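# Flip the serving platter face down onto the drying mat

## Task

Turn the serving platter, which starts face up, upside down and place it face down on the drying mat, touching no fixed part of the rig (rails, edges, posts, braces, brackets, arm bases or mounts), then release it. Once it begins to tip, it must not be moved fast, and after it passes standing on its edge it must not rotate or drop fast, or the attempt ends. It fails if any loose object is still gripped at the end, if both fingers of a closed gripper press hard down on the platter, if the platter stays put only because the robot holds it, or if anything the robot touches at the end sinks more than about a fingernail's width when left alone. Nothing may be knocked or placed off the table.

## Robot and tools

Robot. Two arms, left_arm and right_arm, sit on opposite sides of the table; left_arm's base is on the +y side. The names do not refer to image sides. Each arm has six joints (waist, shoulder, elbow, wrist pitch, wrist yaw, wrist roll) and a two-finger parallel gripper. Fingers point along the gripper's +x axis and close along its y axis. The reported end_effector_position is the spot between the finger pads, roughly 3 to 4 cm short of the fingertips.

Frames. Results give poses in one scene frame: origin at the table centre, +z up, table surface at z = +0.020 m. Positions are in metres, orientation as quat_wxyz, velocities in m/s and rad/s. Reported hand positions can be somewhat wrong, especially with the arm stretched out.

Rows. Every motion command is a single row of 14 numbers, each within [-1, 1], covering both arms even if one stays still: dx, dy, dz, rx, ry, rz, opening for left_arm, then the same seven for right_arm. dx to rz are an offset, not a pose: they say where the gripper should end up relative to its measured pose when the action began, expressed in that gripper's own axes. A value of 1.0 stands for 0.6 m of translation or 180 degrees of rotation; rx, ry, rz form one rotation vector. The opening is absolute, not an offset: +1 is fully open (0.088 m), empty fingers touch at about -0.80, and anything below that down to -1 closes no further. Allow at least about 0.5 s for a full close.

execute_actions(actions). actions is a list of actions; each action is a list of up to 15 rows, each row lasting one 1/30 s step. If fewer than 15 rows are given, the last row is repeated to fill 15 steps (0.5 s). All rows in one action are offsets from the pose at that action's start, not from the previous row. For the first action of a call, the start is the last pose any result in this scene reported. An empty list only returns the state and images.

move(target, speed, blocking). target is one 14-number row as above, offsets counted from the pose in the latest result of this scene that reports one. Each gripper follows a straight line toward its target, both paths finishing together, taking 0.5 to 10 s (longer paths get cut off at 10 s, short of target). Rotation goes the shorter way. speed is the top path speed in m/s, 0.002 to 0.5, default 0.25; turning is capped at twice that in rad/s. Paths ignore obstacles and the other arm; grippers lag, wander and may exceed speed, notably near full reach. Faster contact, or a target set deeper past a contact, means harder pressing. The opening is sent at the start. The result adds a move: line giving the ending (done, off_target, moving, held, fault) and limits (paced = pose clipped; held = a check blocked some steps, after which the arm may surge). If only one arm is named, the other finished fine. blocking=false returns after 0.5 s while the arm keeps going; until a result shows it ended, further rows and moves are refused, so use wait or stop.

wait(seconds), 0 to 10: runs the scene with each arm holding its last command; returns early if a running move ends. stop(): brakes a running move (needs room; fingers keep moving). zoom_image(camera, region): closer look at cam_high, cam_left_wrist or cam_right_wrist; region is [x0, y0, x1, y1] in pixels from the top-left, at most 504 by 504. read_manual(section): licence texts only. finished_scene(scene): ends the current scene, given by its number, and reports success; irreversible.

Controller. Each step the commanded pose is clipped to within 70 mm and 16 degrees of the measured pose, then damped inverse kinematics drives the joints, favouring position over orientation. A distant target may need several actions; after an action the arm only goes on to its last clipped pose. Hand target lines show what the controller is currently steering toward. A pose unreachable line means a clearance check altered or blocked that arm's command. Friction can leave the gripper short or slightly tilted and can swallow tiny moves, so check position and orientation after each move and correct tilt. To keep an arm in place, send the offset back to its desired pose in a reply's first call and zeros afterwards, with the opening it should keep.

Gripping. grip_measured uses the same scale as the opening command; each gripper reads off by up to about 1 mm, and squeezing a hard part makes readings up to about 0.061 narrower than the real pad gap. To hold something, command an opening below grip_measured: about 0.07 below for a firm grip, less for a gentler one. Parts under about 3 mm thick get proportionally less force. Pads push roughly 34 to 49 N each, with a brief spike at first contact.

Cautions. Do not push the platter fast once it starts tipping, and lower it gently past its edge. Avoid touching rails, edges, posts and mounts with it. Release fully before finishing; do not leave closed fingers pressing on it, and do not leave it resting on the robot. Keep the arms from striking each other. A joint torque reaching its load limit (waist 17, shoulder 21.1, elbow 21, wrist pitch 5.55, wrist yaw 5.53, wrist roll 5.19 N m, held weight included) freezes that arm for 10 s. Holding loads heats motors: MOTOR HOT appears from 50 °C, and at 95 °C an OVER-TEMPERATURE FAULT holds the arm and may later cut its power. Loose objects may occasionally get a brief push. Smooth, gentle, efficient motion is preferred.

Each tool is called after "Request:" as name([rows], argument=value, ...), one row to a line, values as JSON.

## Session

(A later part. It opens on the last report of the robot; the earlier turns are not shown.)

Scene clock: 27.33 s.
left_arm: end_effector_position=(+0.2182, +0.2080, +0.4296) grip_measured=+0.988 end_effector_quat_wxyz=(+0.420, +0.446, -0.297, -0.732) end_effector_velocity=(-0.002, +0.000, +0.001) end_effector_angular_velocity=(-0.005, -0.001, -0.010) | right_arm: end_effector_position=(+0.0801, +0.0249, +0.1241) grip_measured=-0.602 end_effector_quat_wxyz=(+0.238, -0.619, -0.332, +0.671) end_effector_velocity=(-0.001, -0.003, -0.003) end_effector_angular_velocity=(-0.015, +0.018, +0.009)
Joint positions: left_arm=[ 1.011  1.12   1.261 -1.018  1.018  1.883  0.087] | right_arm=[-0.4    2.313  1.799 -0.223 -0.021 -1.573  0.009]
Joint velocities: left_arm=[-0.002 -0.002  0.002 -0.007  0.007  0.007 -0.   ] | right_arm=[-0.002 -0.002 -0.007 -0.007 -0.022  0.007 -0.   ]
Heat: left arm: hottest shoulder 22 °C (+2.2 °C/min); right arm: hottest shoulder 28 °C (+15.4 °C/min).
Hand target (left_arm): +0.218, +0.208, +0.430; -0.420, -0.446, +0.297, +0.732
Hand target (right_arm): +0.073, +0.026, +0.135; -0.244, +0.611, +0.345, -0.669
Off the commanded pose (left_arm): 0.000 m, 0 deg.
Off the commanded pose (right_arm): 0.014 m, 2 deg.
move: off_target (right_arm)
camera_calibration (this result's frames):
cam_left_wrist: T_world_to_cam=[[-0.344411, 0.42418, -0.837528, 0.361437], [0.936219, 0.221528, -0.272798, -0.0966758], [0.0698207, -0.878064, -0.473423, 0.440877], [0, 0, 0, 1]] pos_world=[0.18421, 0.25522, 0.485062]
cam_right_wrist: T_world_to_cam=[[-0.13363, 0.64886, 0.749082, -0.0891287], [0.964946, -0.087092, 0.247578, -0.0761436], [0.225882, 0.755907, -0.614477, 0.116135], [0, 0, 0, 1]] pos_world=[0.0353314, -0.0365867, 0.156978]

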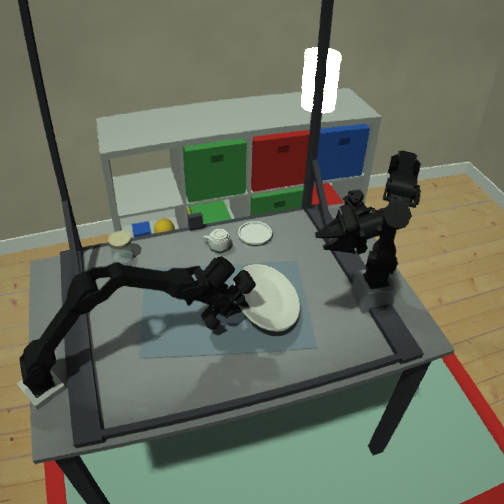

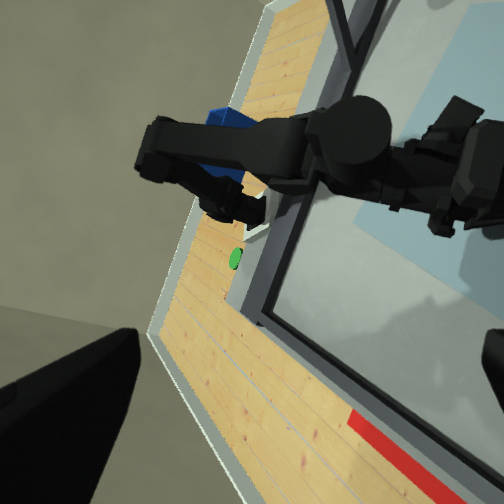

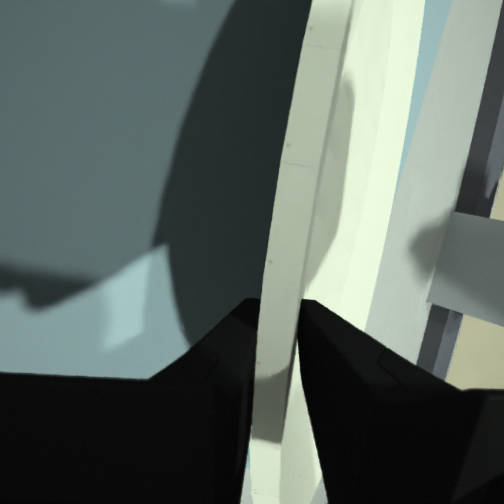

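Request:
move(target=[0,0,0,0,0,0,1, -0.257,-0.177,0,0,0,0.29,-0.85], speed=0.04)

Scene clock: 38.00 s.
left_arm: end_effector_position=(+0.2182, +0.2080, +0.4296) grip_measured=+0.988 end_effector_quat_wxyz=(+0.420, +0.446, -0.297, -0.732) end_effector_velocity=(-0.001, +0.001, -0.002) end_effector_angular_velocity=(+0.011, +0.009, +0.005) | right_arm: end_effector_position=(+0.0859, -0.0134, +0.2283) grip_measured=-0.674 end_effector_quat_wxyz=(+0.161, -0.653, -0.260, +0.693) end_effector_velocity=(+0.000, -0.001, -0.003) end_effector_angular_velocity=(-0.011, -0.008, +0.020)
Joint positions: left_arm=[ 1.011  1.12   1.261 -1.018  1.018  1.883  0.087] | right_arm=[-0.401  2.302  2.329 -0.99  -0.02  -1.578  0.006]
Joint velocities: left_arm=[-0.002 -0.002 -0.002 -0.007 -0.007 -0.007 -0.   ] | right_arm=[-0.002  0.002 -0.002 -0.007 -0.007 -0.022 -0.   ]
Heat: left arm: hottest shoulder 22 °C (+1.6 °C/min); right arm: hottest shoulder 38 °C (+26.8 °C/min).
Hand target (left_arm): +0.218, +0.208, +0.430; -0.420, -0.446, +0.297, +0.732
Hand target (right_arm): +0.089, -0.016, +0.282; -0.204, +0.637, +0.300, -0.680
Off the commanded pose (left_arm): 0.000 m, 0 deg.
Off the commanded pose (right_arm): 0.078 m, 39 deg.
joint sent to its limit (right arm) — the command would take joint 3 (elbow) past its upper limit, so that joint was sent only as far as its limit.
move: off_target (right_arm; path cut at 10 s); limits=paced
camera_calibration (this result's frames):
cam_left_wrist: T_world_to_cam=[[-0.344411, 0.42418, -0.837528, 0.361437], [0.936219, 0.221528, -0.272798, -0.0966758], [0.0698207, -0.878064, -0.473423, 0.440877], [0, 0, 0, 1]] pos_world=[0.18421, 0.25522, 0.485062]
cam_right_wrist: T_world_to_cam=[[-0.158969, 0.797979, 0.581342, -0.0990325], [0.955616, -0.0235704, 0.293669, -0.119741], [0.248044, 0.602224, -0.758815, 0.236819], [0, 0, 0, 1]] pos_world=[0.0399419, -0.0664147, 0.272438]

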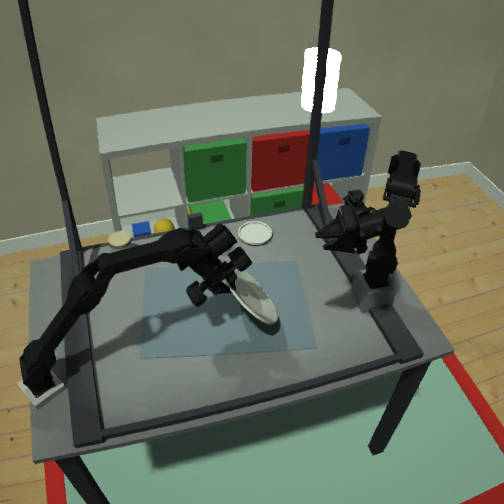

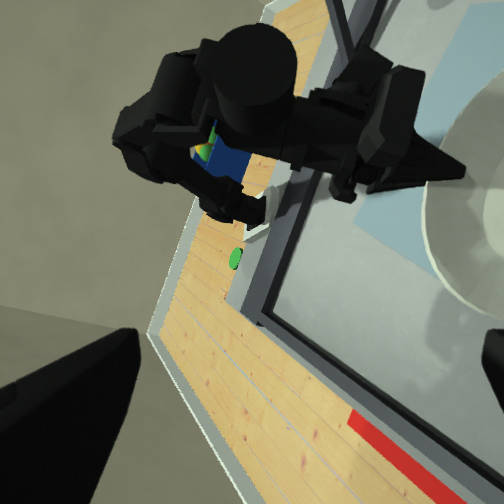

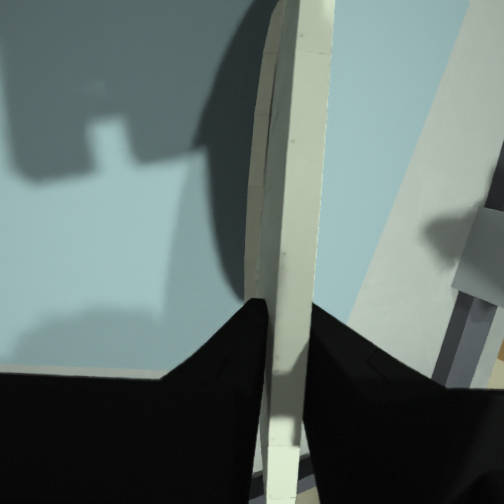

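Request:
move(target=[0,0,0,0,0,0,1, -0.18,0.113,0,0,0,0.17,-0.85], speed=0.04)

Scene clock: 45.20 s.
left_arm: end_effector_position=(+0.2182, +0.2080, +0.4296) grip_measured=+0.988 end_effector_quat_wxyz=(+0.420, +0.446, -0.297, -0.732) end_effector_velocity=(-0.001, +0.001, -0.002) end_effector_angular_velocity=(+0.011, +0.009, +0.005) | right_arm: end_effector_position=(+0.1037, -0.1250, +0.2529) grip_measured=-0.674 end_effector_quat_wxyz=(+0.036, -0.689, -0.136, +0.711) end_effector_velocity=(+0.003, -0.002, +0.002) end_effector_angular_velocity=(-0.000, -0.013, +0.017)
Joint positions: left_arm=[ 1.011  1.12   1.261 -1.018  1.018  1.883  0.087] | right_arm=[-0.405  2.163  2.335 -1.498 -0.017 -1.583  0.006]
Joint velocities: left_arm=[-0.002 -0.002 -0.002 -0.007 -0.007 -0.007 -0.   ] | right_arm=[-0.002 -0.007 -0.002 -0.007  0.007 -0.022 -0.   ]
Heat: left arm: hottest shoulder 22 °C (+1.3 °C/min); right arm: hottest shoulder 42 °C (+27.9 °C/min).
Hand target (left_arm): +0.218, +0.208, +0.430; -0.420, -0.446, +0.297, +0.732
Hand target (right_arm): +0.105, -0.130, +0.277; -0.052, +0.686, +0.157, -0.709
Off the commanded pose (left_arm): 0.000 m, 0 deg.
Off the commanded pose (right_arm): 0.026 m, 10 deg.
joint sent to its limit (right arm) — the command would take joint 3 (elbow) past its upper limit, so that joint was sent only as far as its limit.
move: off_target (right_arm)
camera_calibration (this result's frames):
cam_left_wrist: T_world_to_cam=[[-0.344411, 0.42418, -0.837528, 0.361437], [0.936219, 0.221528, -0.272798, -0.0966758], [0.0698207, -0.878064, -0.473423, 0.440877], [0, 0, 0, 1]] pos_world=[0.18421, 0.25522, 0.485062]
cam_right_wrist: T_world_to_cam=[[-0.178897, 0.950203, 0.255168, 0.0820907], [0.93914, 0.0876123, 0.332174, -0.140727], [0.293277, 0.299063, -0.908047, 0.313405], [0, 0, 0, 1]] pos_world=[0.0549336, -0.159401, 0.310386]

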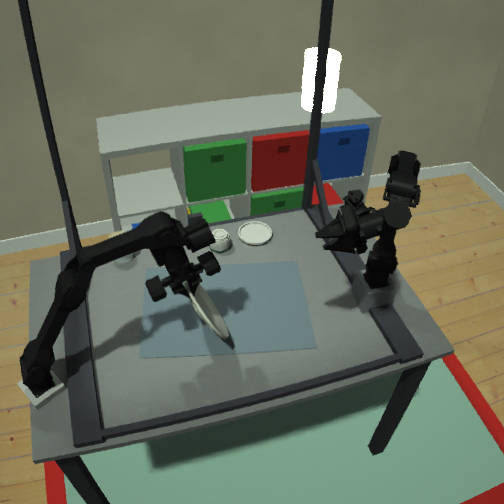

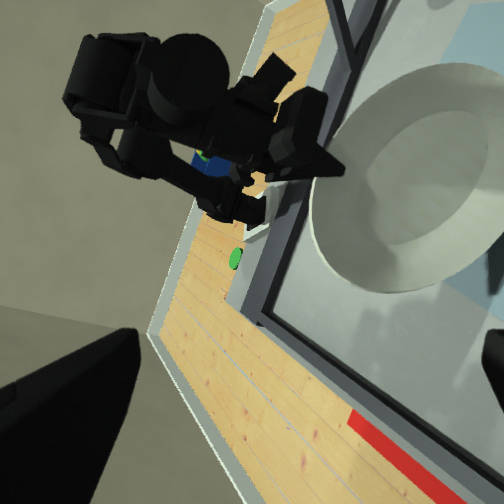

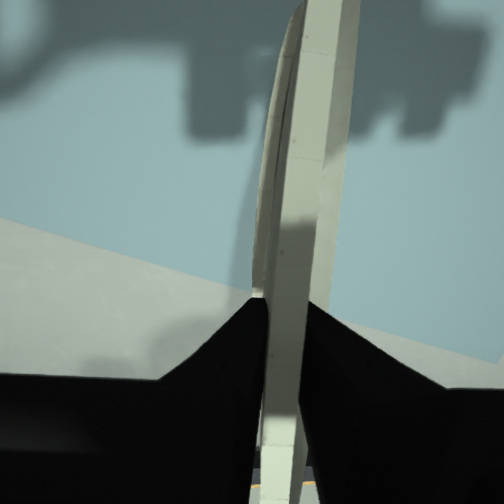

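Request:
move(target=[0,0,0,0,0,0,1, 0,0,0,0.5,0,0,-0.85], speed=0.12)

Request:
move(target=[0,0,0,0,0,0,1, 0,0,0,0.49,0,0,-0.85], speed=0.12)

Scene clock: 52.30 s.
left_arm: end_effector_position=(+0.2182, +0.2080, +0.4296) grip_measured=+0.988 end_effector_quat_wxyz=(+0.420, +0.446, -0.297, -0.732) end_effector_velocity=(-0.001, +0.001, -0.002) end_effector_angular_velocity=(+0.011, +0.009, +0.005) | right_arm: end_effector_position=(+0.0796, -0.1263, +0.2518) grip_measured=-0.668 end_effector_quat_wxyz=(+0.483, -0.458, +0.406, +0.626) end_effector_velocity=(-0.002, -0.002, +0.000) end_effector_angular_velocity=(-0.010, +0.018, +0.010)
Joint positions: left_arm=[ 1.011  1.12   1.261 -1.018  1.018  1.883  0.087] | right_arm=[-0.372  2.166  2.334 -1.488 -0.075 -0.025  0.006]
Joint velocities: left_arm=[-0.002 -0.002 -0.002 -0.007 -0.007 -0.007 -0.   ] | right_arm=[-0.002 -0.002 -0.002 -0.007 -0.022 -0.007 -0.   ]
Heat: left arm: hottest shoulder 22 °C (+1.1 °C/min); right arm: hottest shoulder 41 °C (+22.9 °C/min).
Hand target (left_arm): +0.218, +0.208, +0.430; -0.420, -0.446, +0.297, +0.732
Hand target (right_arm): +0.103, -0.125, +0.253; +0.512, -0.462, +0.407, +0.599
Off the commanded pose (left_arm): 0.000 m, 0 deg.
Off the commanded pose (right_arm): 0.024 m, 5 deg.
move: off_target (right_arm)
camera_calibration (this result's frames):
cam_left_wrist: T_world_to_cam=[[-0.344411, 0.42418, -0.837528, 0.361437], [0.936219, 0.221528, -0.272798, -0.0966758], [0.0698207, -0.878064, -0.473423, 0.440877], [0, 0, 0, 1]] pos_world=[0.18421, 0.25522, 0.485062]
cam_right_wrist: T_world_to_cam=[[0.969316, 0.241976, -0.0432899, -0.0264385], [0.245147, -0.964562, 0.0975873, -0.13621], [-0.018142, -0.105205, -0.994285, 0.315393], [0, 0, 0, 1]] pos_world=[0.0647405, -0.091804, 0.325738]

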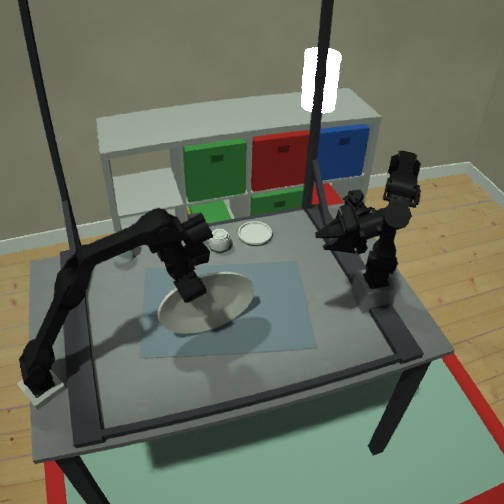

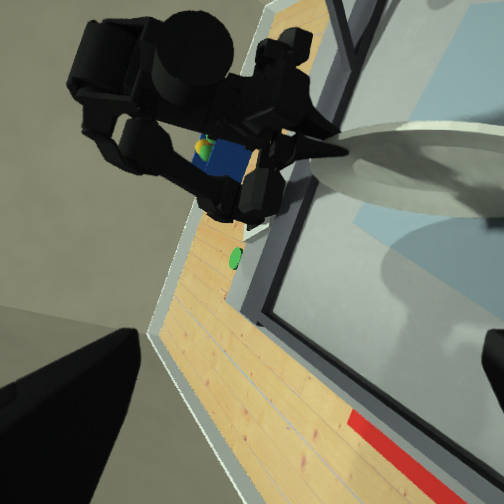

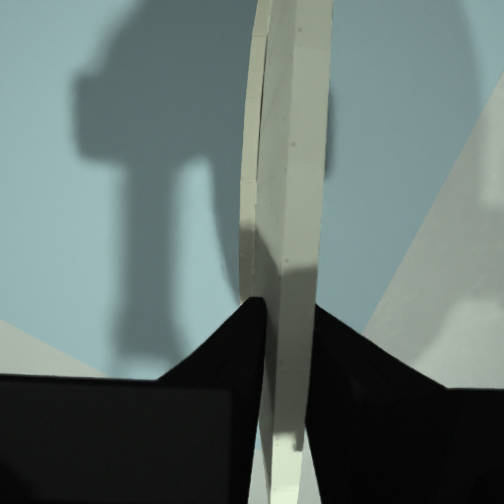

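Scene clock: 59.03 s.
left_arm: end_effector_position=(+0.2182, +0.2080, +0.4296) grip_measured=+0.988 end_effector_quat_wxyz=(+0.420, +0.446, -0.297, -0.732) end_effector_velocity=(-0.002, +0.000, -0.003) end_effector_angular_velocity=(+0.014, +0.013, +0.000) | right_arm: end_effector_position=(+0.0721, -0.1199, +0.2561) grip_measured=-0.571 end_effector_quat_wxyz=(+0.659, +0.009, +0.727, +0.193) end_effector_velocity=(+0.001, -0.005, +0.001) end_effector_angular_velocity=(-0.017, +0.002, +0.007)
Joint positions: left_arm=[ 1.011  1.12   1.261 -1.018  1.018  1.883  0.087] | right_arm=[-0.36   2.166  2.342 -1.455 -0.083  1.494  0.011]
Joint velocities: left_arm=[-0.007 -0.002 -0.007 -0.007 -0.007 -0.007 -0.   ] | right_arm=[-0.002 -0.002  0.002 -0.022 -0.007 -0.007  0.   ]
Heat: left arm: hottest elbow 23 °C (+2.0 °C/min); right arm: hottest shoulder 40 °C (+19.3 °C/min).
Hand target (left_arm): +0.218, +0.208, +0.430; -0.420, -0.446, +0.297, +0.732
Hand target (right_arm): +0.080, -0.126, +0.252; +0.666, +0.007, +0.727, +0.167
Off the commanded pose (left_arm): 0.000 m, 0 deg.
Off the commanded pose (right_arm): 0.011 m, 3 deg.
move: off_target (right_arm)
camera_calibration (this result's frames):
cam_left_wrist: T_world_to_cam=[[-0.344411, 0.42418, -0.837528, 0.361437], [0.936219, 0.221528, -0.272798, -0.0966758], [0.0698207, -0.878064, -0.473423, 0.440877], [0, 0, 0, 1]] pos_world=[0.18421, 0.25522, 0.485062]
cam_right_wrist: T_world_to_cam=[[0.28403, -0.916215, -0.282626, -0.0486387], [-0.847585, -0.377728, 0.372722, -0.0499314], [-0.448249, 0.133685, -0.883856, 0.351483], [0, 0, 0, 1]] pos_world=[0.129046, -0.110412, 0.315524]

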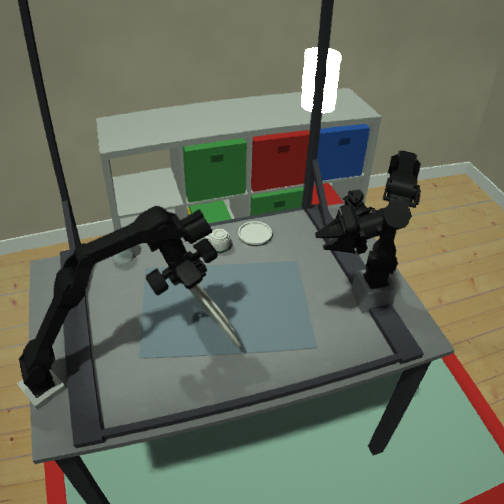

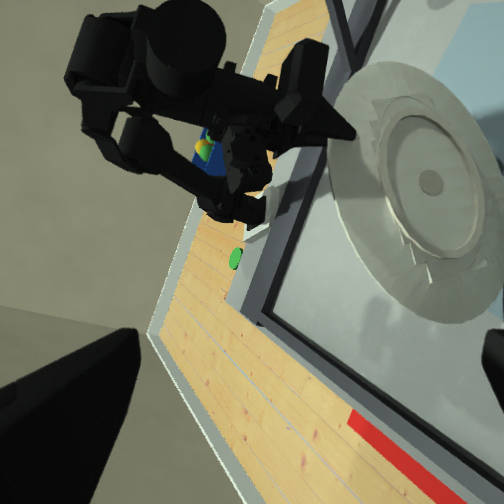

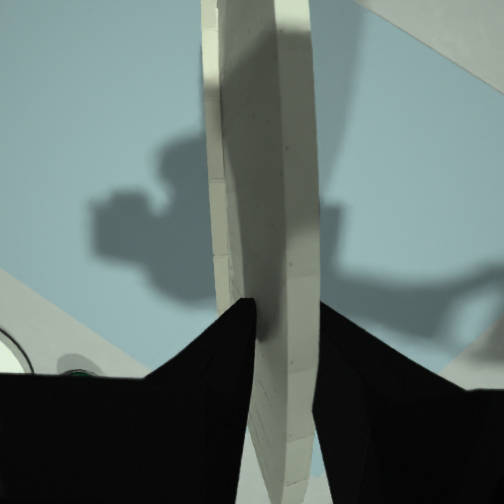

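Request:
move(target=[0,0,0,0,0,0,1, 0.076,0.145,0.047,0,0,0.085,-0.9], speed=0.04)

Request:
zoom_image(camera="cam_high", region=[130, 220, 330, 370])

Scene clock: 63.23 s.
left_arm: end_effector_position=(+0.2182, +0.2080, +0.4296) grip_measured=+0.988 end_effector_quat_wxyz=(+0.420, +0.446, -0.297, -0.732) end_effector_velocity=(-0.000, +0.000, -0.003) end_effector_angular_velocity=(+0.014, +0.013, +0.005) | right_arm: end_effector_position=(+0.0516, -0.0355, +0.2631) grip_measured=-0.497 end_effector_quat_wxyz=(+0.604, +0.120, +0.725, +0.310) end_effector_velocity=(+0.002, +0.004, +0.000) end_effector_angular_velocity=(+0.020, -0.007, -0.001)
Joint positions: left_arm=[ 1.011  1.12   1.261 -1.018  1.018  1.883  0.087] | right_arm=[-0.368  2.242  2.356 -1.058 -0.149  1.501  0.015]
Joint velocities: left_arm=[-0.002  0.002 -0.002 -0.007 -0.007 -0.007 -0.   ] | right_arm=[-0.002  0.002 -0.002  0.022  0.007 -0.007  0.001]
Heat: left arm: hottest elbow 23 °C (+1.0 °C/min); right arm: hottest shoulder 39 °C (+18.0 °C/min).
Hand target (left_arm): +0.218, +0.208, +0.430; -0.420, -0.446, +0.297, +0.732
Hand target (right_arm): +0.072, -0.022, +0.236; +0.623, +0.120, +0.717, +0.289
Off the commanded pose (left_arm): 0.000 m, 0 deg.
Off the commanded pose (right_arm): 0.037 m, 5 deg.
joint sent to its limit (right arm) — the command would take joint 3 (elbow) past its upper limit, so that joint was sent only as far as its limit.
move: off_target (right_arm)
camera_calibration (this result's frames):
cam_left_wrist: T_world_to_cam=[[-0.344411, 0.42418, -0.837528, 0.361437], [0.936219, 0.221528, -0.272798, -0.0966758], [0.0698207, -0.878064, -0.473423, 0.440877], [0, 0, 0, 1]] pos_world=[0.18421, 0.25522, 0.485062]
cam_right_wrist: T_world_to_cam=[[0.24446, -0.771961, -0.586785, 0.123719], [-0.798647, -0.503483, 0.329647, -0.0337112], [-0.549911, 0.388048, -0.739606, 0.313591], [0, 0, 0, 1]] pos_world=[0.115279, -0.0431553, 0.315643]

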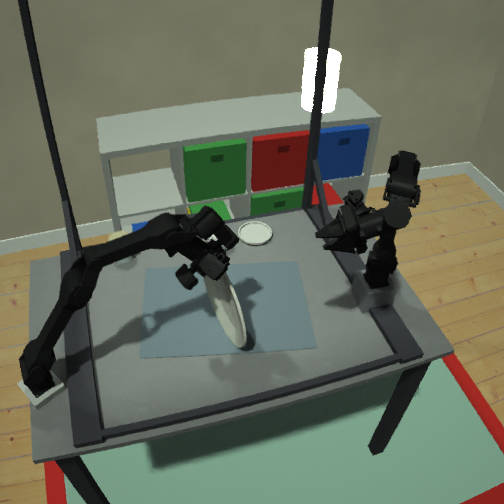

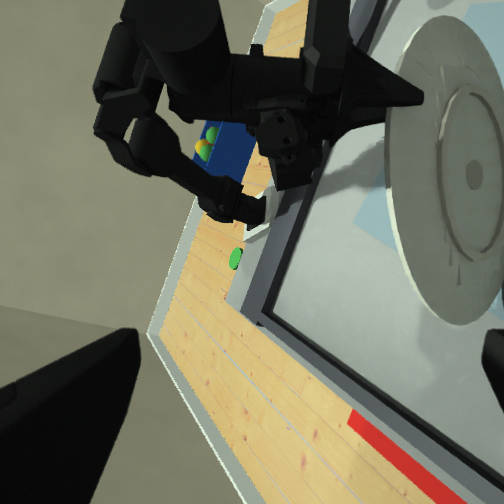

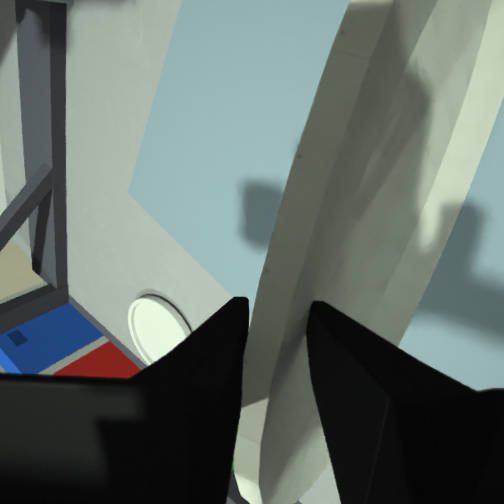

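Region (130, 220, 330, 370) of cam_high's 504x504 image, scaled by 2.520, with more detail than that image has; it fills the top 378 rows of this view, and the rest is white.

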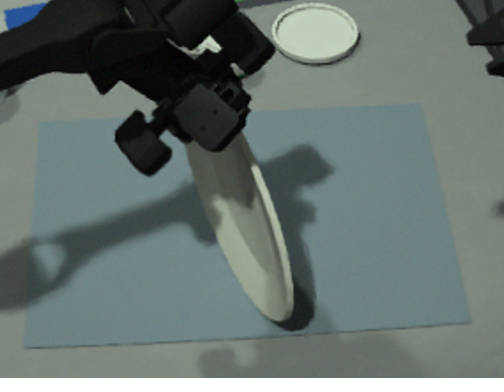

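Request:
move(target=[0,0,0,0,0,0,1, 0.067,-0.05,0.006,0,0,0.06,-0.9], speed=0.025)

Request:
zoom_image(camera="cam_high", region=[130, 220, 330, 370])

Scene clock: 67.87 s.
left_arm: end_effector_position=(+0.2182, +0.2080, +0.4296) grip_measured=+0.988 end_effector_quat_wxyz=(+0.420, +0.446, -0.297, -0.732) end_effector_velocity=(-0.002, +0.002, -0.005) end_effector_angular_velocity=(+0.023, +0.024, +0.005) | right_arm: end_effector_position=(+0.0297, -0.0422, +0.2501) grip_measured=-0.400 end_effector_quat_wxyz=(+0.543, +0.196, +0.714, +0.397) end_effector_velocity=(-0.002, -0.001, -0.002) end_effector_angular_velocity=(+0.014, -0.010, +0.022)
Joint positions: left_arm=[ 1.011  1.12   1.261 -1.018  1.018  1.883  0.087] | right_arm=[-0.338  1.986  1.746 -0.442 -0.191  1.54   0.019]
Joint velocities: left_arm=[-0.002 -0.002 -0.007 -0.022 -0.007 -0.007 -0.   ] | right_arm=[ 0.002 -0.007 -0.022  0.022 -0.007 -0.022  0.001]
Heat: left arm: hottest elbow 23 °C (+1.0 °C/min); right arm: hottest shoulder 38 °C (+17.1 °C/min).
Hand target (left_arm): +0.218, +0.208, +0.430; -0.420, -0.446, +0.297, +0.732
Hand target (right_arm): +0.051, -0.038, +0.214; +0.571, +0.187, +0.711, +0.365
Off the commanded pose (left_arm): 0.000 m, 0 deg.
Off the commanded pose (right_arm): 0.044 m, 5 deg.
move: off_target (right_arm)
camera_calibration (this result's frames):
cam_left_wrist: T_world_to_cam=[[-0.344411, 0.42418, -0.837528, 0.361437], [0.936219, 0.221528, -0.272798, -0.0966758], [0.0698207, -0.878064, -0.473423, 0.440877], [0, 0, 0, 1]] pos_world=[0.18421, 0.25522, 0.485062]
cam_right_wrist: T_world_to_cam=[[0.196586, -0.600084, -0.775405, 0.172088], [-0.750617, -0.600909, 0.27474, -0.0421318], [-0.630815, 0.528023, -0.568564, 0.260018], [0, 0, 0, 1]] pos_world=[0.0985684, -0.0593458, 0.29285]

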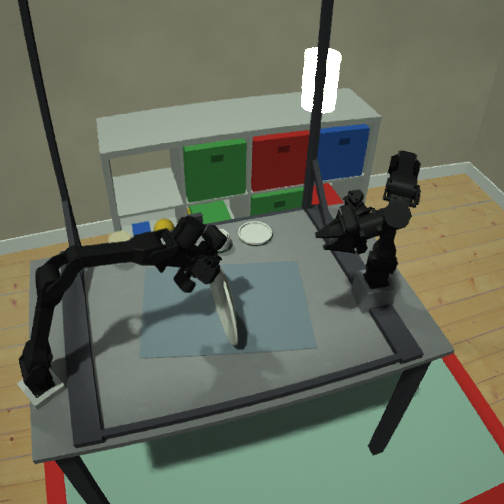

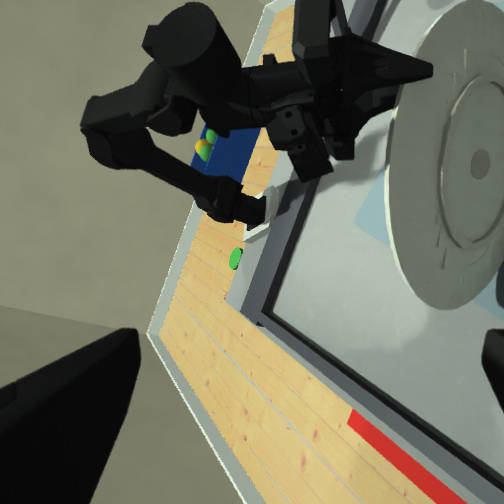

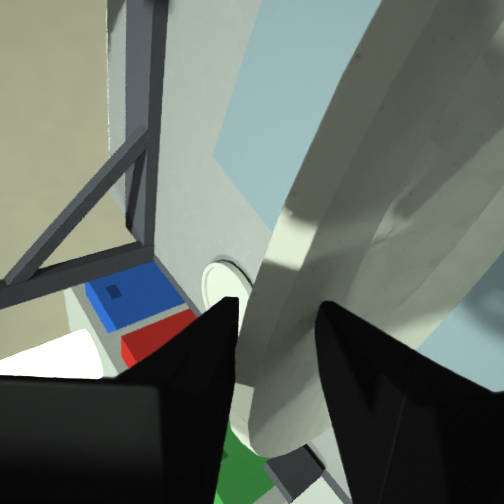

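Region (130, 220, 330, 370) of cam_high's 504x504 image, scaled by 2.520, with more detail than that image has; it fills the top 378 rows of this view, and the rest is white.

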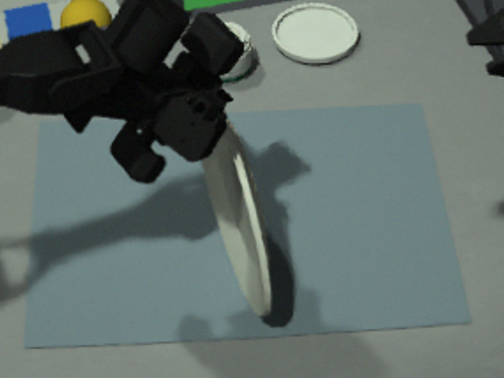

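Request:
move(target=[0,0,0,0,0,0,1, -0.069,-0.113,-0.043,0,0,0,-0.9], speed=0.025)

Request:
zoom_image(camera="cam_high", region=[130, 220, 330, 370])

Scene clock: 71.87 s.
left_arm: end_effector_position=(+0.2182, +0.2080, +0.4296) grip_measured=+0.988 end_effector_quat_wxyz=(+0.420, +0.446, -0.297, -0.732) end_effector_velocity=(-0.001, -0.001, -0.000) end_effector_angular_velocity=(-0.002, -0.016, -0.006) | right_arm: end_effector_position=(+0.0150, -0.1269, +0.2289) grip_measured=-0.592 end_effector_quat_wxyz=(+0.526, +0.183, +0.725, +0.405) end_effector_velocity=(+0.005, -0.003, -0.003) end_effector_angular_velocity=(-0.005, -0.022, -0.015)
Joint positions: left_arm=[ 1.011  1.12   1.261 -1.018  1.018  1.883  0.087] | right_arm=[-0.271  1.693  1.283 -0.267 -0.189  1.573  0.01 ]
Joint velocities: left_arm=[-0.007 -0.002 -0.002  0.007 -0.007  0.007 -0.   ] | right_arm=[-0.002 -0.012 -0.017 -0.007  0.022 -0.007 -0.001]
Heat: left arm: hottest elbow 23 °C (+1.0 °C/min); right arm: hottest shoulder 37 °C (+16.1 °C/min).
Hand target (left_arm): +0.218, +0.208, +0.430; -0.420, -0.446, +0.297, +0.732
Hand target (right_arm): +0.030, -0.122, +0.225; +0.543, +0.196, +0.714, +0.397
Off the commanded pose (left_arm): 0.000 m, 0 deg.
Off the commanded pose (right_arm): 0.016 m, 3 deg.
move: off_target (right_arm)
camera_calibration (this result's frames):
cam_left_wrist: T_world_to_cam=[[-0.344411, 0.42418, -0.837528, 0.361437], [0.936219, 0.221528, -0.272798, -0.0966758], [0.0698207, -0.878064, -0.473423, 0.440877], [0, 0, 0, 1]] pos_world=[0.18421, 0.25522, 0.485062]
cam_right_wrist: T_world_to_cam=[[0.205286, -0.596042, -0.776268, 0.108323], [-0.716343, -0.63195, 0.295791, -0.107478], [-0.666866, 0.495352, -0.556701, 0.277077], [0, 0, 0, 1]] pos_world=[0.0855449, -0.140607, 0.270128]

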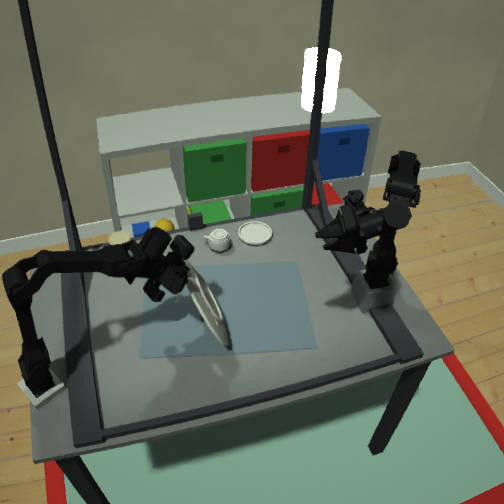

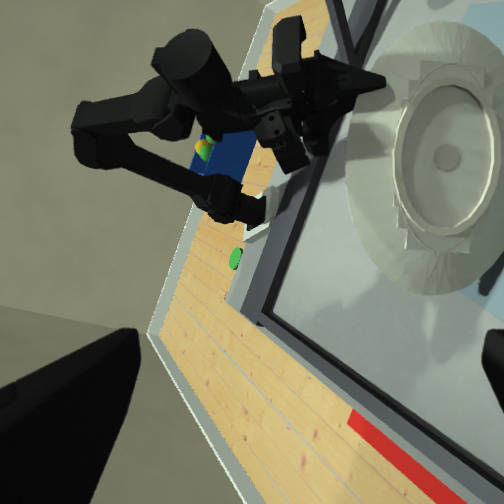

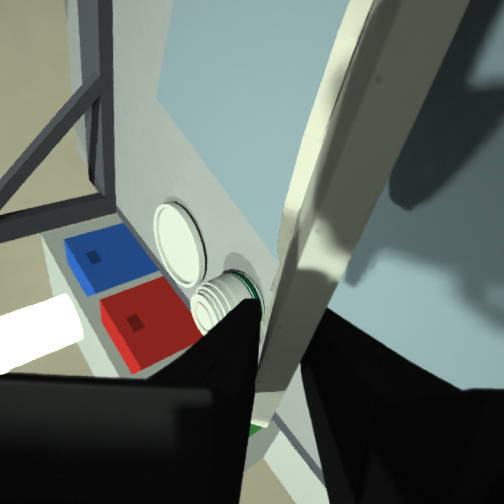

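Region (130, 220, 330, 370) of cam_high's 504x504 image, scaled by 2.520, with more detail than that image has; it fills the top 378 rows of this view, and the rest is white.

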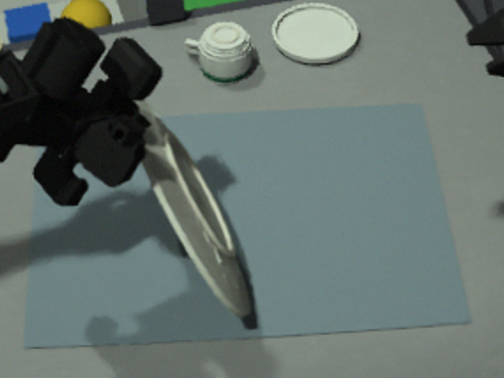

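Request:
move(target=[0,0,0,0,0,0,1, -0.02,0.025,-0.003,0,0,0,-0.9], speed=0.02)

Request:
move(target=[0,0,0,0,0,0,1, 0.125,0.12,0.108,0,0,0,-0.9], speed=0.035)

Request:
zoom_image(camera="cam_high", region=[130, 220, 330, 370])

Scene clock: 73.37 s.
left_arm: end_effector_position=(+0.2182, +0.2080, +0.4296) grip_measured=+0.988 end_effector_quat_wxyz=(+0.420, +0.446, -0.297, -0.732) end_effector_velocity=(+0.000, -0.000, -0.000) end_effector_angular_velocity=(+0.002, -0.003, +0.005) | right_arm: end_effector_position=(+0.0112, -0.1366, +0.2264) grip_measured=-0.644 end_effector_quat_wxyz=(+0.530, +0.159, +0.738, +0.387) end_effector_velocity=(+0.005, -0.001, +0.002) end_effector_angular_velocity=(-0.000, -0.021, -0.014)
Joint positions: left_arm=[ 1.011  1.12   1.261 -1.018  1.018  1.883  0.087] | right_arm=[-0.262  1.691  1.31  -0.356 -0.201  1.578  0.007]
Joint velocities: left_arm=[-0.002 -0.002 -0.002  0.007 -0.007 -0.007 -0.   ] | right_arm=[-0.002 -0.007  0.007 -0.022  0.022 -0.007 -0.001]
Heat: left arm: hottest elbow 23 °C (+1.0 °C/min); right arm: hottest shoulder 37 °C (+15.2 °C/min).
Hand target (left_arm): +0.218, +0.208, +0.430; -0.420, -0.446, +0.297, +0.732
Hand target (right_arm): +0.016, -0.128, +0.248; +0.526, +0.183, +0.725, +0.405
Off the commanded pose (left_arm): 0.000 m, 0 deg.
Off the commanded pose (right_arm): 0.024 m, 4 deg.
move: off_target (right_arm)
camera_calibration (this result's frames):
cam_left_wrist: T_world_to_cam=[[-0.344411, 0.42418, -0.837528, 0.361437], [0.936219, 0.221528, -0.272798, -0.0966758], [0.0698207, -0.878064, -0.473423, 0.440877], [0, 0, 0, 1]] pos_world=[0.18421, 0.25522, 0.485062]
cam_right_wrist: T_world_to_cam=[[0.219086, -0.639574, -0.736849, 0.0863061], [-0.707999, -0.623849, 0.330983, -0.122544], [-0.671371, 0.449174, -0.589494, 0.279115], [0, 0, 0, 1]] pos_world=[0.0817199, -0.146621, 0.268691]

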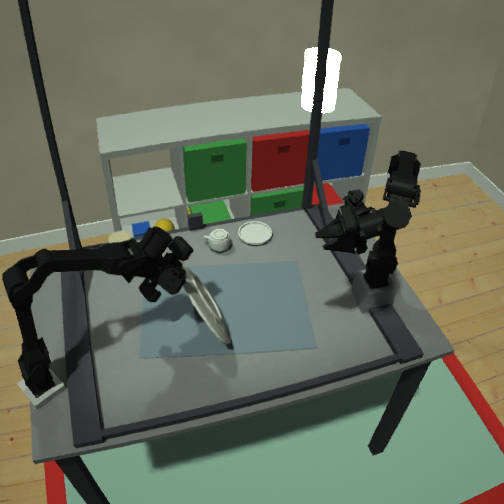

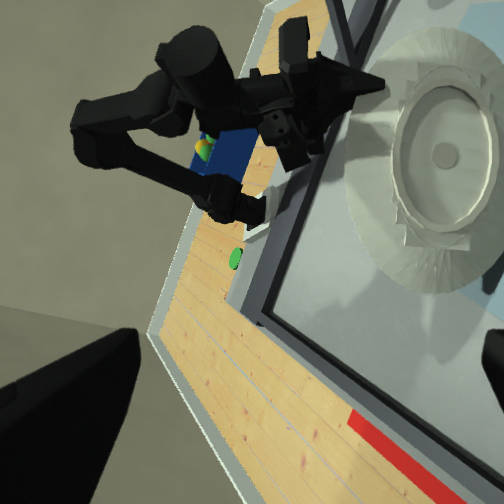

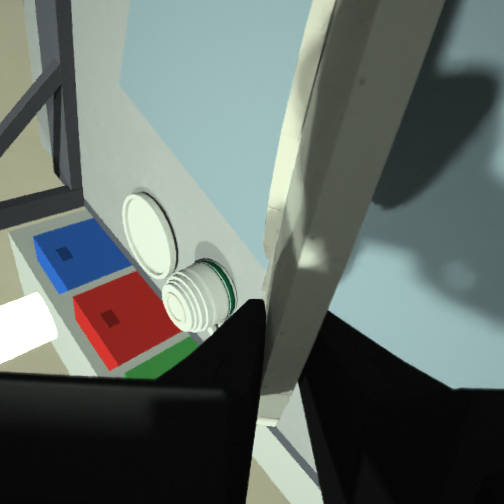

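Scene clock: 77.20 s.
left_arm: end_effector_position=(+0.2182, +0.2080, +0.4296) grip_measured=+0.988 end_effector_quat_wxyz=(+0.420, +0.446, -0.297, -0.732) end_effector_velocity=(+0.001, +0.001, -0.005) end_effector_angular_velocity=(+0.023, +0.006, +0.015) | right_arm: end_effector_position=(+0.0033, -0.0295, +0.2454) grip_measured=-0.436 end_effector_quat_wxyz=(+0.500, +0.157, +0.751, +0.402) end_effector_velocity=(+0.003, -0.000, -0.004) end_effector_angular_velocity=(-0.015, -0.024, +0.006)
Joint positions: left_arm=[ 1.011  1.12   1.261 -1.018  1.018  1.883  0.087] | right_arm=[-0.329  2.1    1.906 -0.523 -0.317  1.534  0.018]
Joint velocities: left_arm=[-0.002 -0.002 -0.007 -0.007 -0.022 -0.007 -0.   ] | right_arm=[-0.002  0.012  0.022 -0.037  0.007 -0.022  0.   ]
Heat: left arm: hottest elbow 23 °C (+1.0 °C/min); right arm: hottest shoulder 35 °C (+12.0 °C/min).
Hand target (left_arm): +0.218, +0.208, +0.430; -0.420, -0.446, +0.297, +0.732
Hand target (right_arm): +0.028, -0.017, +0.222; +0.529, +0.159, +0.738, +0.386
Off the commanded pose (left_arm): 0.000 m, 0 deg.
Off the commanded pose (right_arm): 0.037 m, 4 deg.
move: off_target (right_arm)
camera_calibration (this result's frames):
cam_left_wrist: T_world_to_cam=[[-0.344411, 0.42418, -0.837528, 0.361437], [0.936219, 0.221528, -0.272798, -0.0966758], [0.0698207, -0.878064, -0.473423, 0.440877], [0, 0, 0, 1]] pos_world=[0.18421, 0.25522, 0.485062]
cam_right_wrist: T_world_to_cam=[[0.20999, -0.615038, -0.760021, 0.177004], [-0.660003, -0.662679, 0.35391, -0.0744829], [-0.721318, 0.427299, -0.545083, 0.225584], [0, 0, 0, 1]] pos_world=[0.0763896, -0.0368857, 0.283849]

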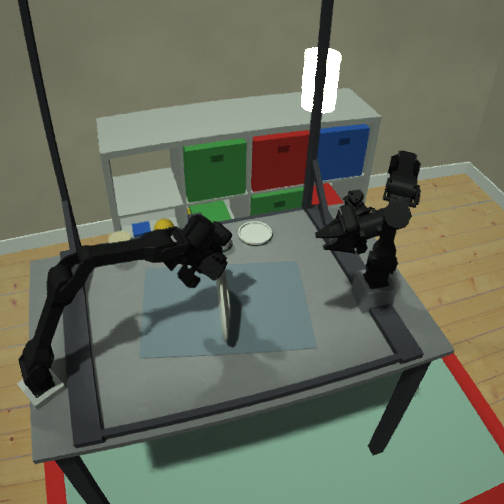

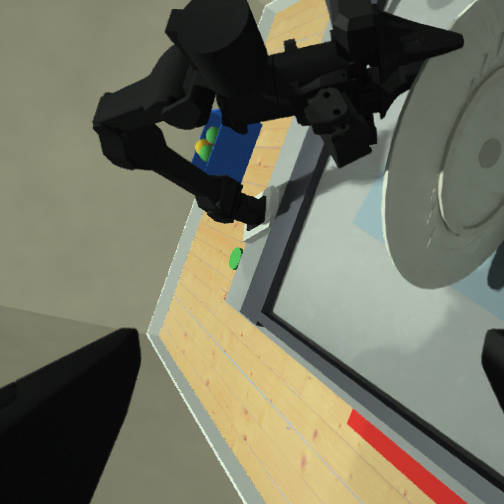

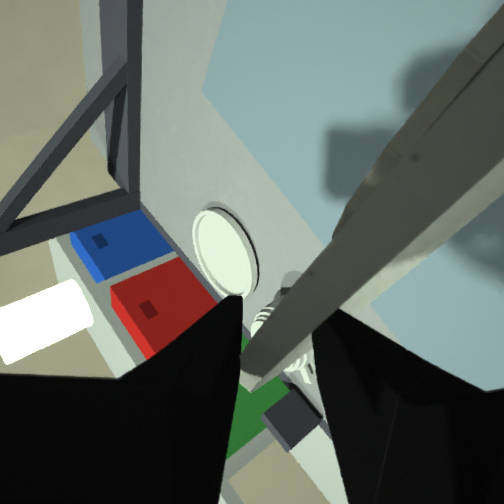

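Region (130, 220, 330, 370) of cam_high's 504x504 image, scaled by 2.520, with more detail than that image has; it fills the top 378 rows of this view, and the rest is white.

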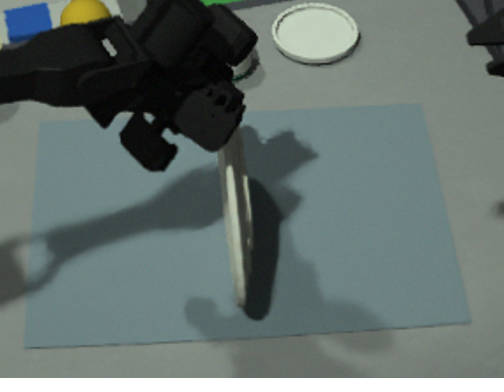

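Request:
move(target=[0,0,0,0,0,0,1, -0.12,-0.218,-0.045,0,0,0,-0.9], speed=0.03)

Request:
zoom_image(camera="cam_high", region=[100, 220, 300, 370])

Scene clock: 82.90 s.
left_arm: end_effector_position=(+0.2182, +0.2080, +0.4296) grip_measured=+0.988 end_effector_quat_wxyz=(+0.420, +0.446, -0.297, -0.732) end_effector_velocity=(+0.001, +0.001, -0.003) end_effector_angular_velocity=(+0.014, +0.013, +0.010) | right_arm: end_effector_position=(+0.0207, -0.1706, +0.2003) grip_measured=-0.671 end_effector_quat_wxyz=(+0.482, +0.147, +0.758, +0.414) end_effector_velocity=(-0.001, -0.006, -0.005) end_effector_angular_velocity=(-0.014, -0.004, +0.012)
Joint positions: left_arm=[ 1.011  1.12   1.261 -1.018  1.018  1.883  0.087] | right_arm=[-0.313  1.58   1.049 -0.175 -0.35   1.53   0.006]
Joint velocities: left_arm=[ 0.002  0.002 -0.002 -0.007 -0.007 -0.007 -0.   ] | right_arm=[ 0.002 -0.007 -0.017 -0.007 -0.007 -0.007  0.   ]
Heat: left arm: hottest elbow 23 °C (+1.0 °C/min); right arm: hottest shoulder 35 °C (+9.1 °C/min).
Hand target (left_arm): +0.218, +0.208, +0.430; -0.420, -0.446, +0.297, +0.732
Hand target (right_arm): +0.034, -0.170, +0.195; +0.500, +0.157, +0.751, +0.402
Off the commanded pose (left_arm): 0.000 m, 0 deg.
Off the commanded pose (right_arm): 0.014 m, 3 deg.
move: off_target (right_arm)
camera_calibration (this result's frames):
cam_left_wrist: T_world_to_cam=[[-0.344411, 0.42418, -0.837528, 0.361437], [0.936219, 0.221528, -0.272798, -0.0966758], [0.0698207, -0.878064, -0.473423, 0.440877], [0, 0, 0, 1]] pos_world=[0.18421, 0.25522, 0.485062]
cam_right_wrist: T_world_to_cam=[[0.220809, -0.599234, -0.769521, 0.0566648], [-0.622303, -0.694083, 0.361923, -0.148293], [-0.750987, 0.398959, -0.526165, 0.265837], [0, 0, 0, 1]] pos_world=[0.0948449, -0.17503, 0.237149]

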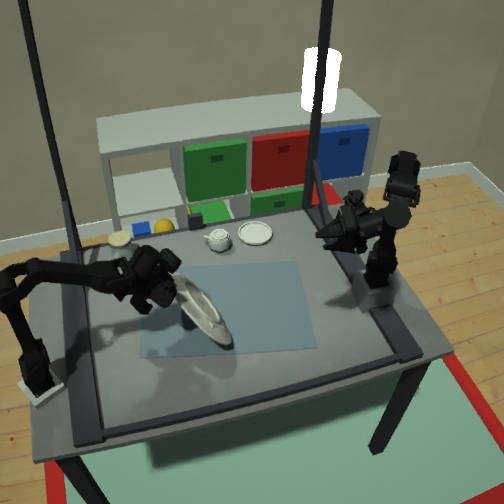

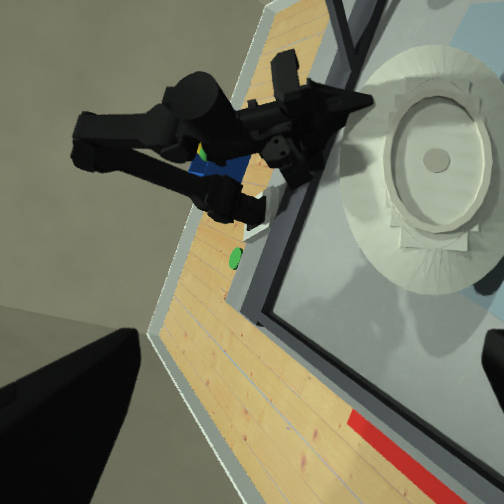

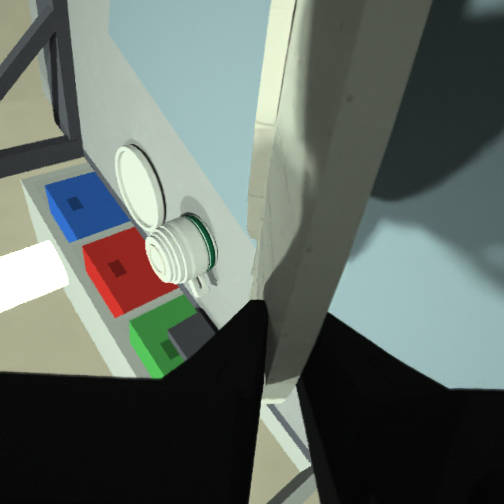

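Region (100, 220, 300, 370) of cam_high's 504x504 image, scaled by 2.520, with more detail than that image has; it fills the top 378 rows of this view, and the rest is white.

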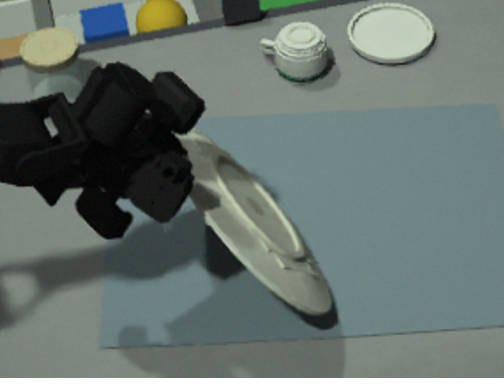

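Request:
move(target=[0,0,0,0,0,0,1, 0.055,-0.096,0.05,0,0,0.07,-0.9], speed=0.025)

Request:
zoom_image(camera="cam_high", region=[100, 220, 300, 370])

Scene clock: 87.80 s.
left_arm: end_effector_position=(+0.2182, +0.2080, +0.4296) grip_measured=+0.988 end_effector_quat_wxyz=(+0.420, +0.446, -0.297, -0.732) end_effector_velocity=(-0.004, +0.001, -0.002) end_effector_angular_velocity=(+0.011, +0.027, -0.004) | right_arm: end_effector_position=(+0.0156, -0.1794, +0.1525) grip_measured=-0.671 end_effector_quat_wxyz=(+0.396, +0.211, +0.739, +0.502) end_effector_velocity=(+0.004, +0.001, -0.005) end_effector_angular_velocity=(-0.006, +0.002, -0.017)
Joint positions: left_arm=[ 1.011  1.12   1.261 -1.018  1.018  1.883  0.087] | right_arm=[-0.332  1.663  0.681  0.553 -0.458  1.569  0.006]
Joint velocities: left_arm=[-0.002 -0.002 -0.002 -0.022  0.007 -0.007 -0.   ] | right_arm=[-0.007  0.012 -0.012  0.022  0.007  0.007 -0.   ]
Heat: left arm: hottest elbow 23 °C (+1.0 °C/min); right arm: hottest shoulder 33 °C (+5.0 °C/min).
Hand target (left_arm): +0.218, +0.208, +0.430; -0.420, -0.446, +0.297, +0.732
Hand target (right_arm): +0.040, -0.173, +0.131; +0.433, +0.229, +0.737, +0.464
Off the commanded pose (left_arm): 0.000 m, 0 deg.
Off the commanded pose (right_arm): 0.034 m, 6 deg.
move: off_target (right_arm)
camera_calibration (this result's frames):
cam_left_wrist: T_world_to_cam=[[-0.344411, 0.42418, -0.837528, 0.361437], [0.936219, 0.221528, -0.272798, -0.0966758], [0.0698207, -0.878064, -0.473423, 0.440877], [0, 0, 0, 1]] pos_world=[0.18421, 0.25522, 0.485062]
cam_right_wrist: T_world_to_cam=[[0.127424, -0.389114, -0.912334, 0.0766599], [-0.537666, -0.800056, 0.266132, -0.146096], [-0.833474, 0.45662, -0.31116, 0.219171], [0, 0, 0, 1]] pos_world=[0.0943538, -0.187134, 0.177018]

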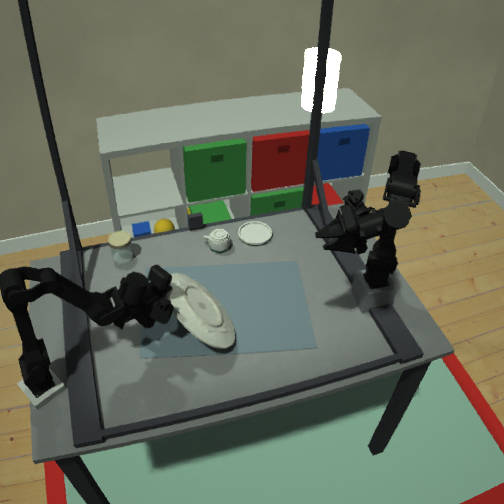

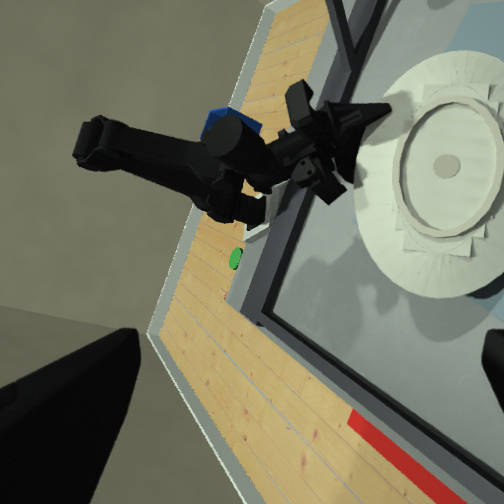

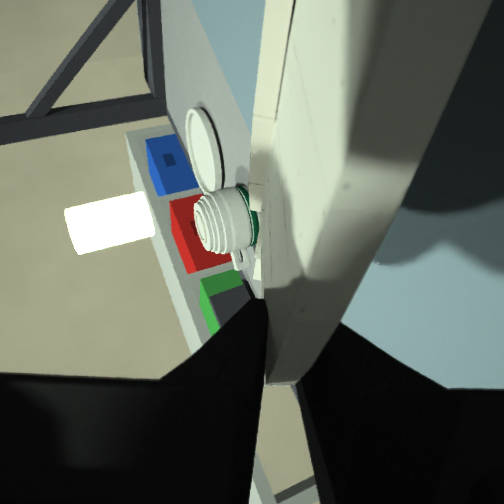

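Region (100, 220, 300, 370) of cam_high's 504x504 image, scaled by 2.520, with more detail than that image has; it fills the top 378 rows of this view, and the rest is white.

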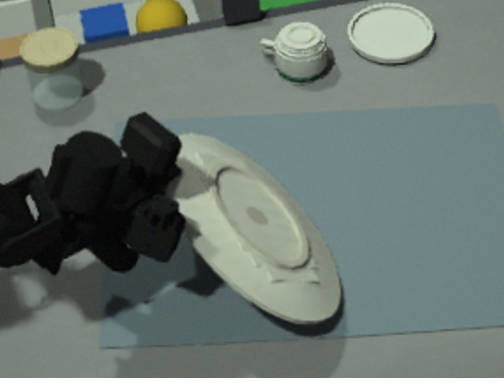

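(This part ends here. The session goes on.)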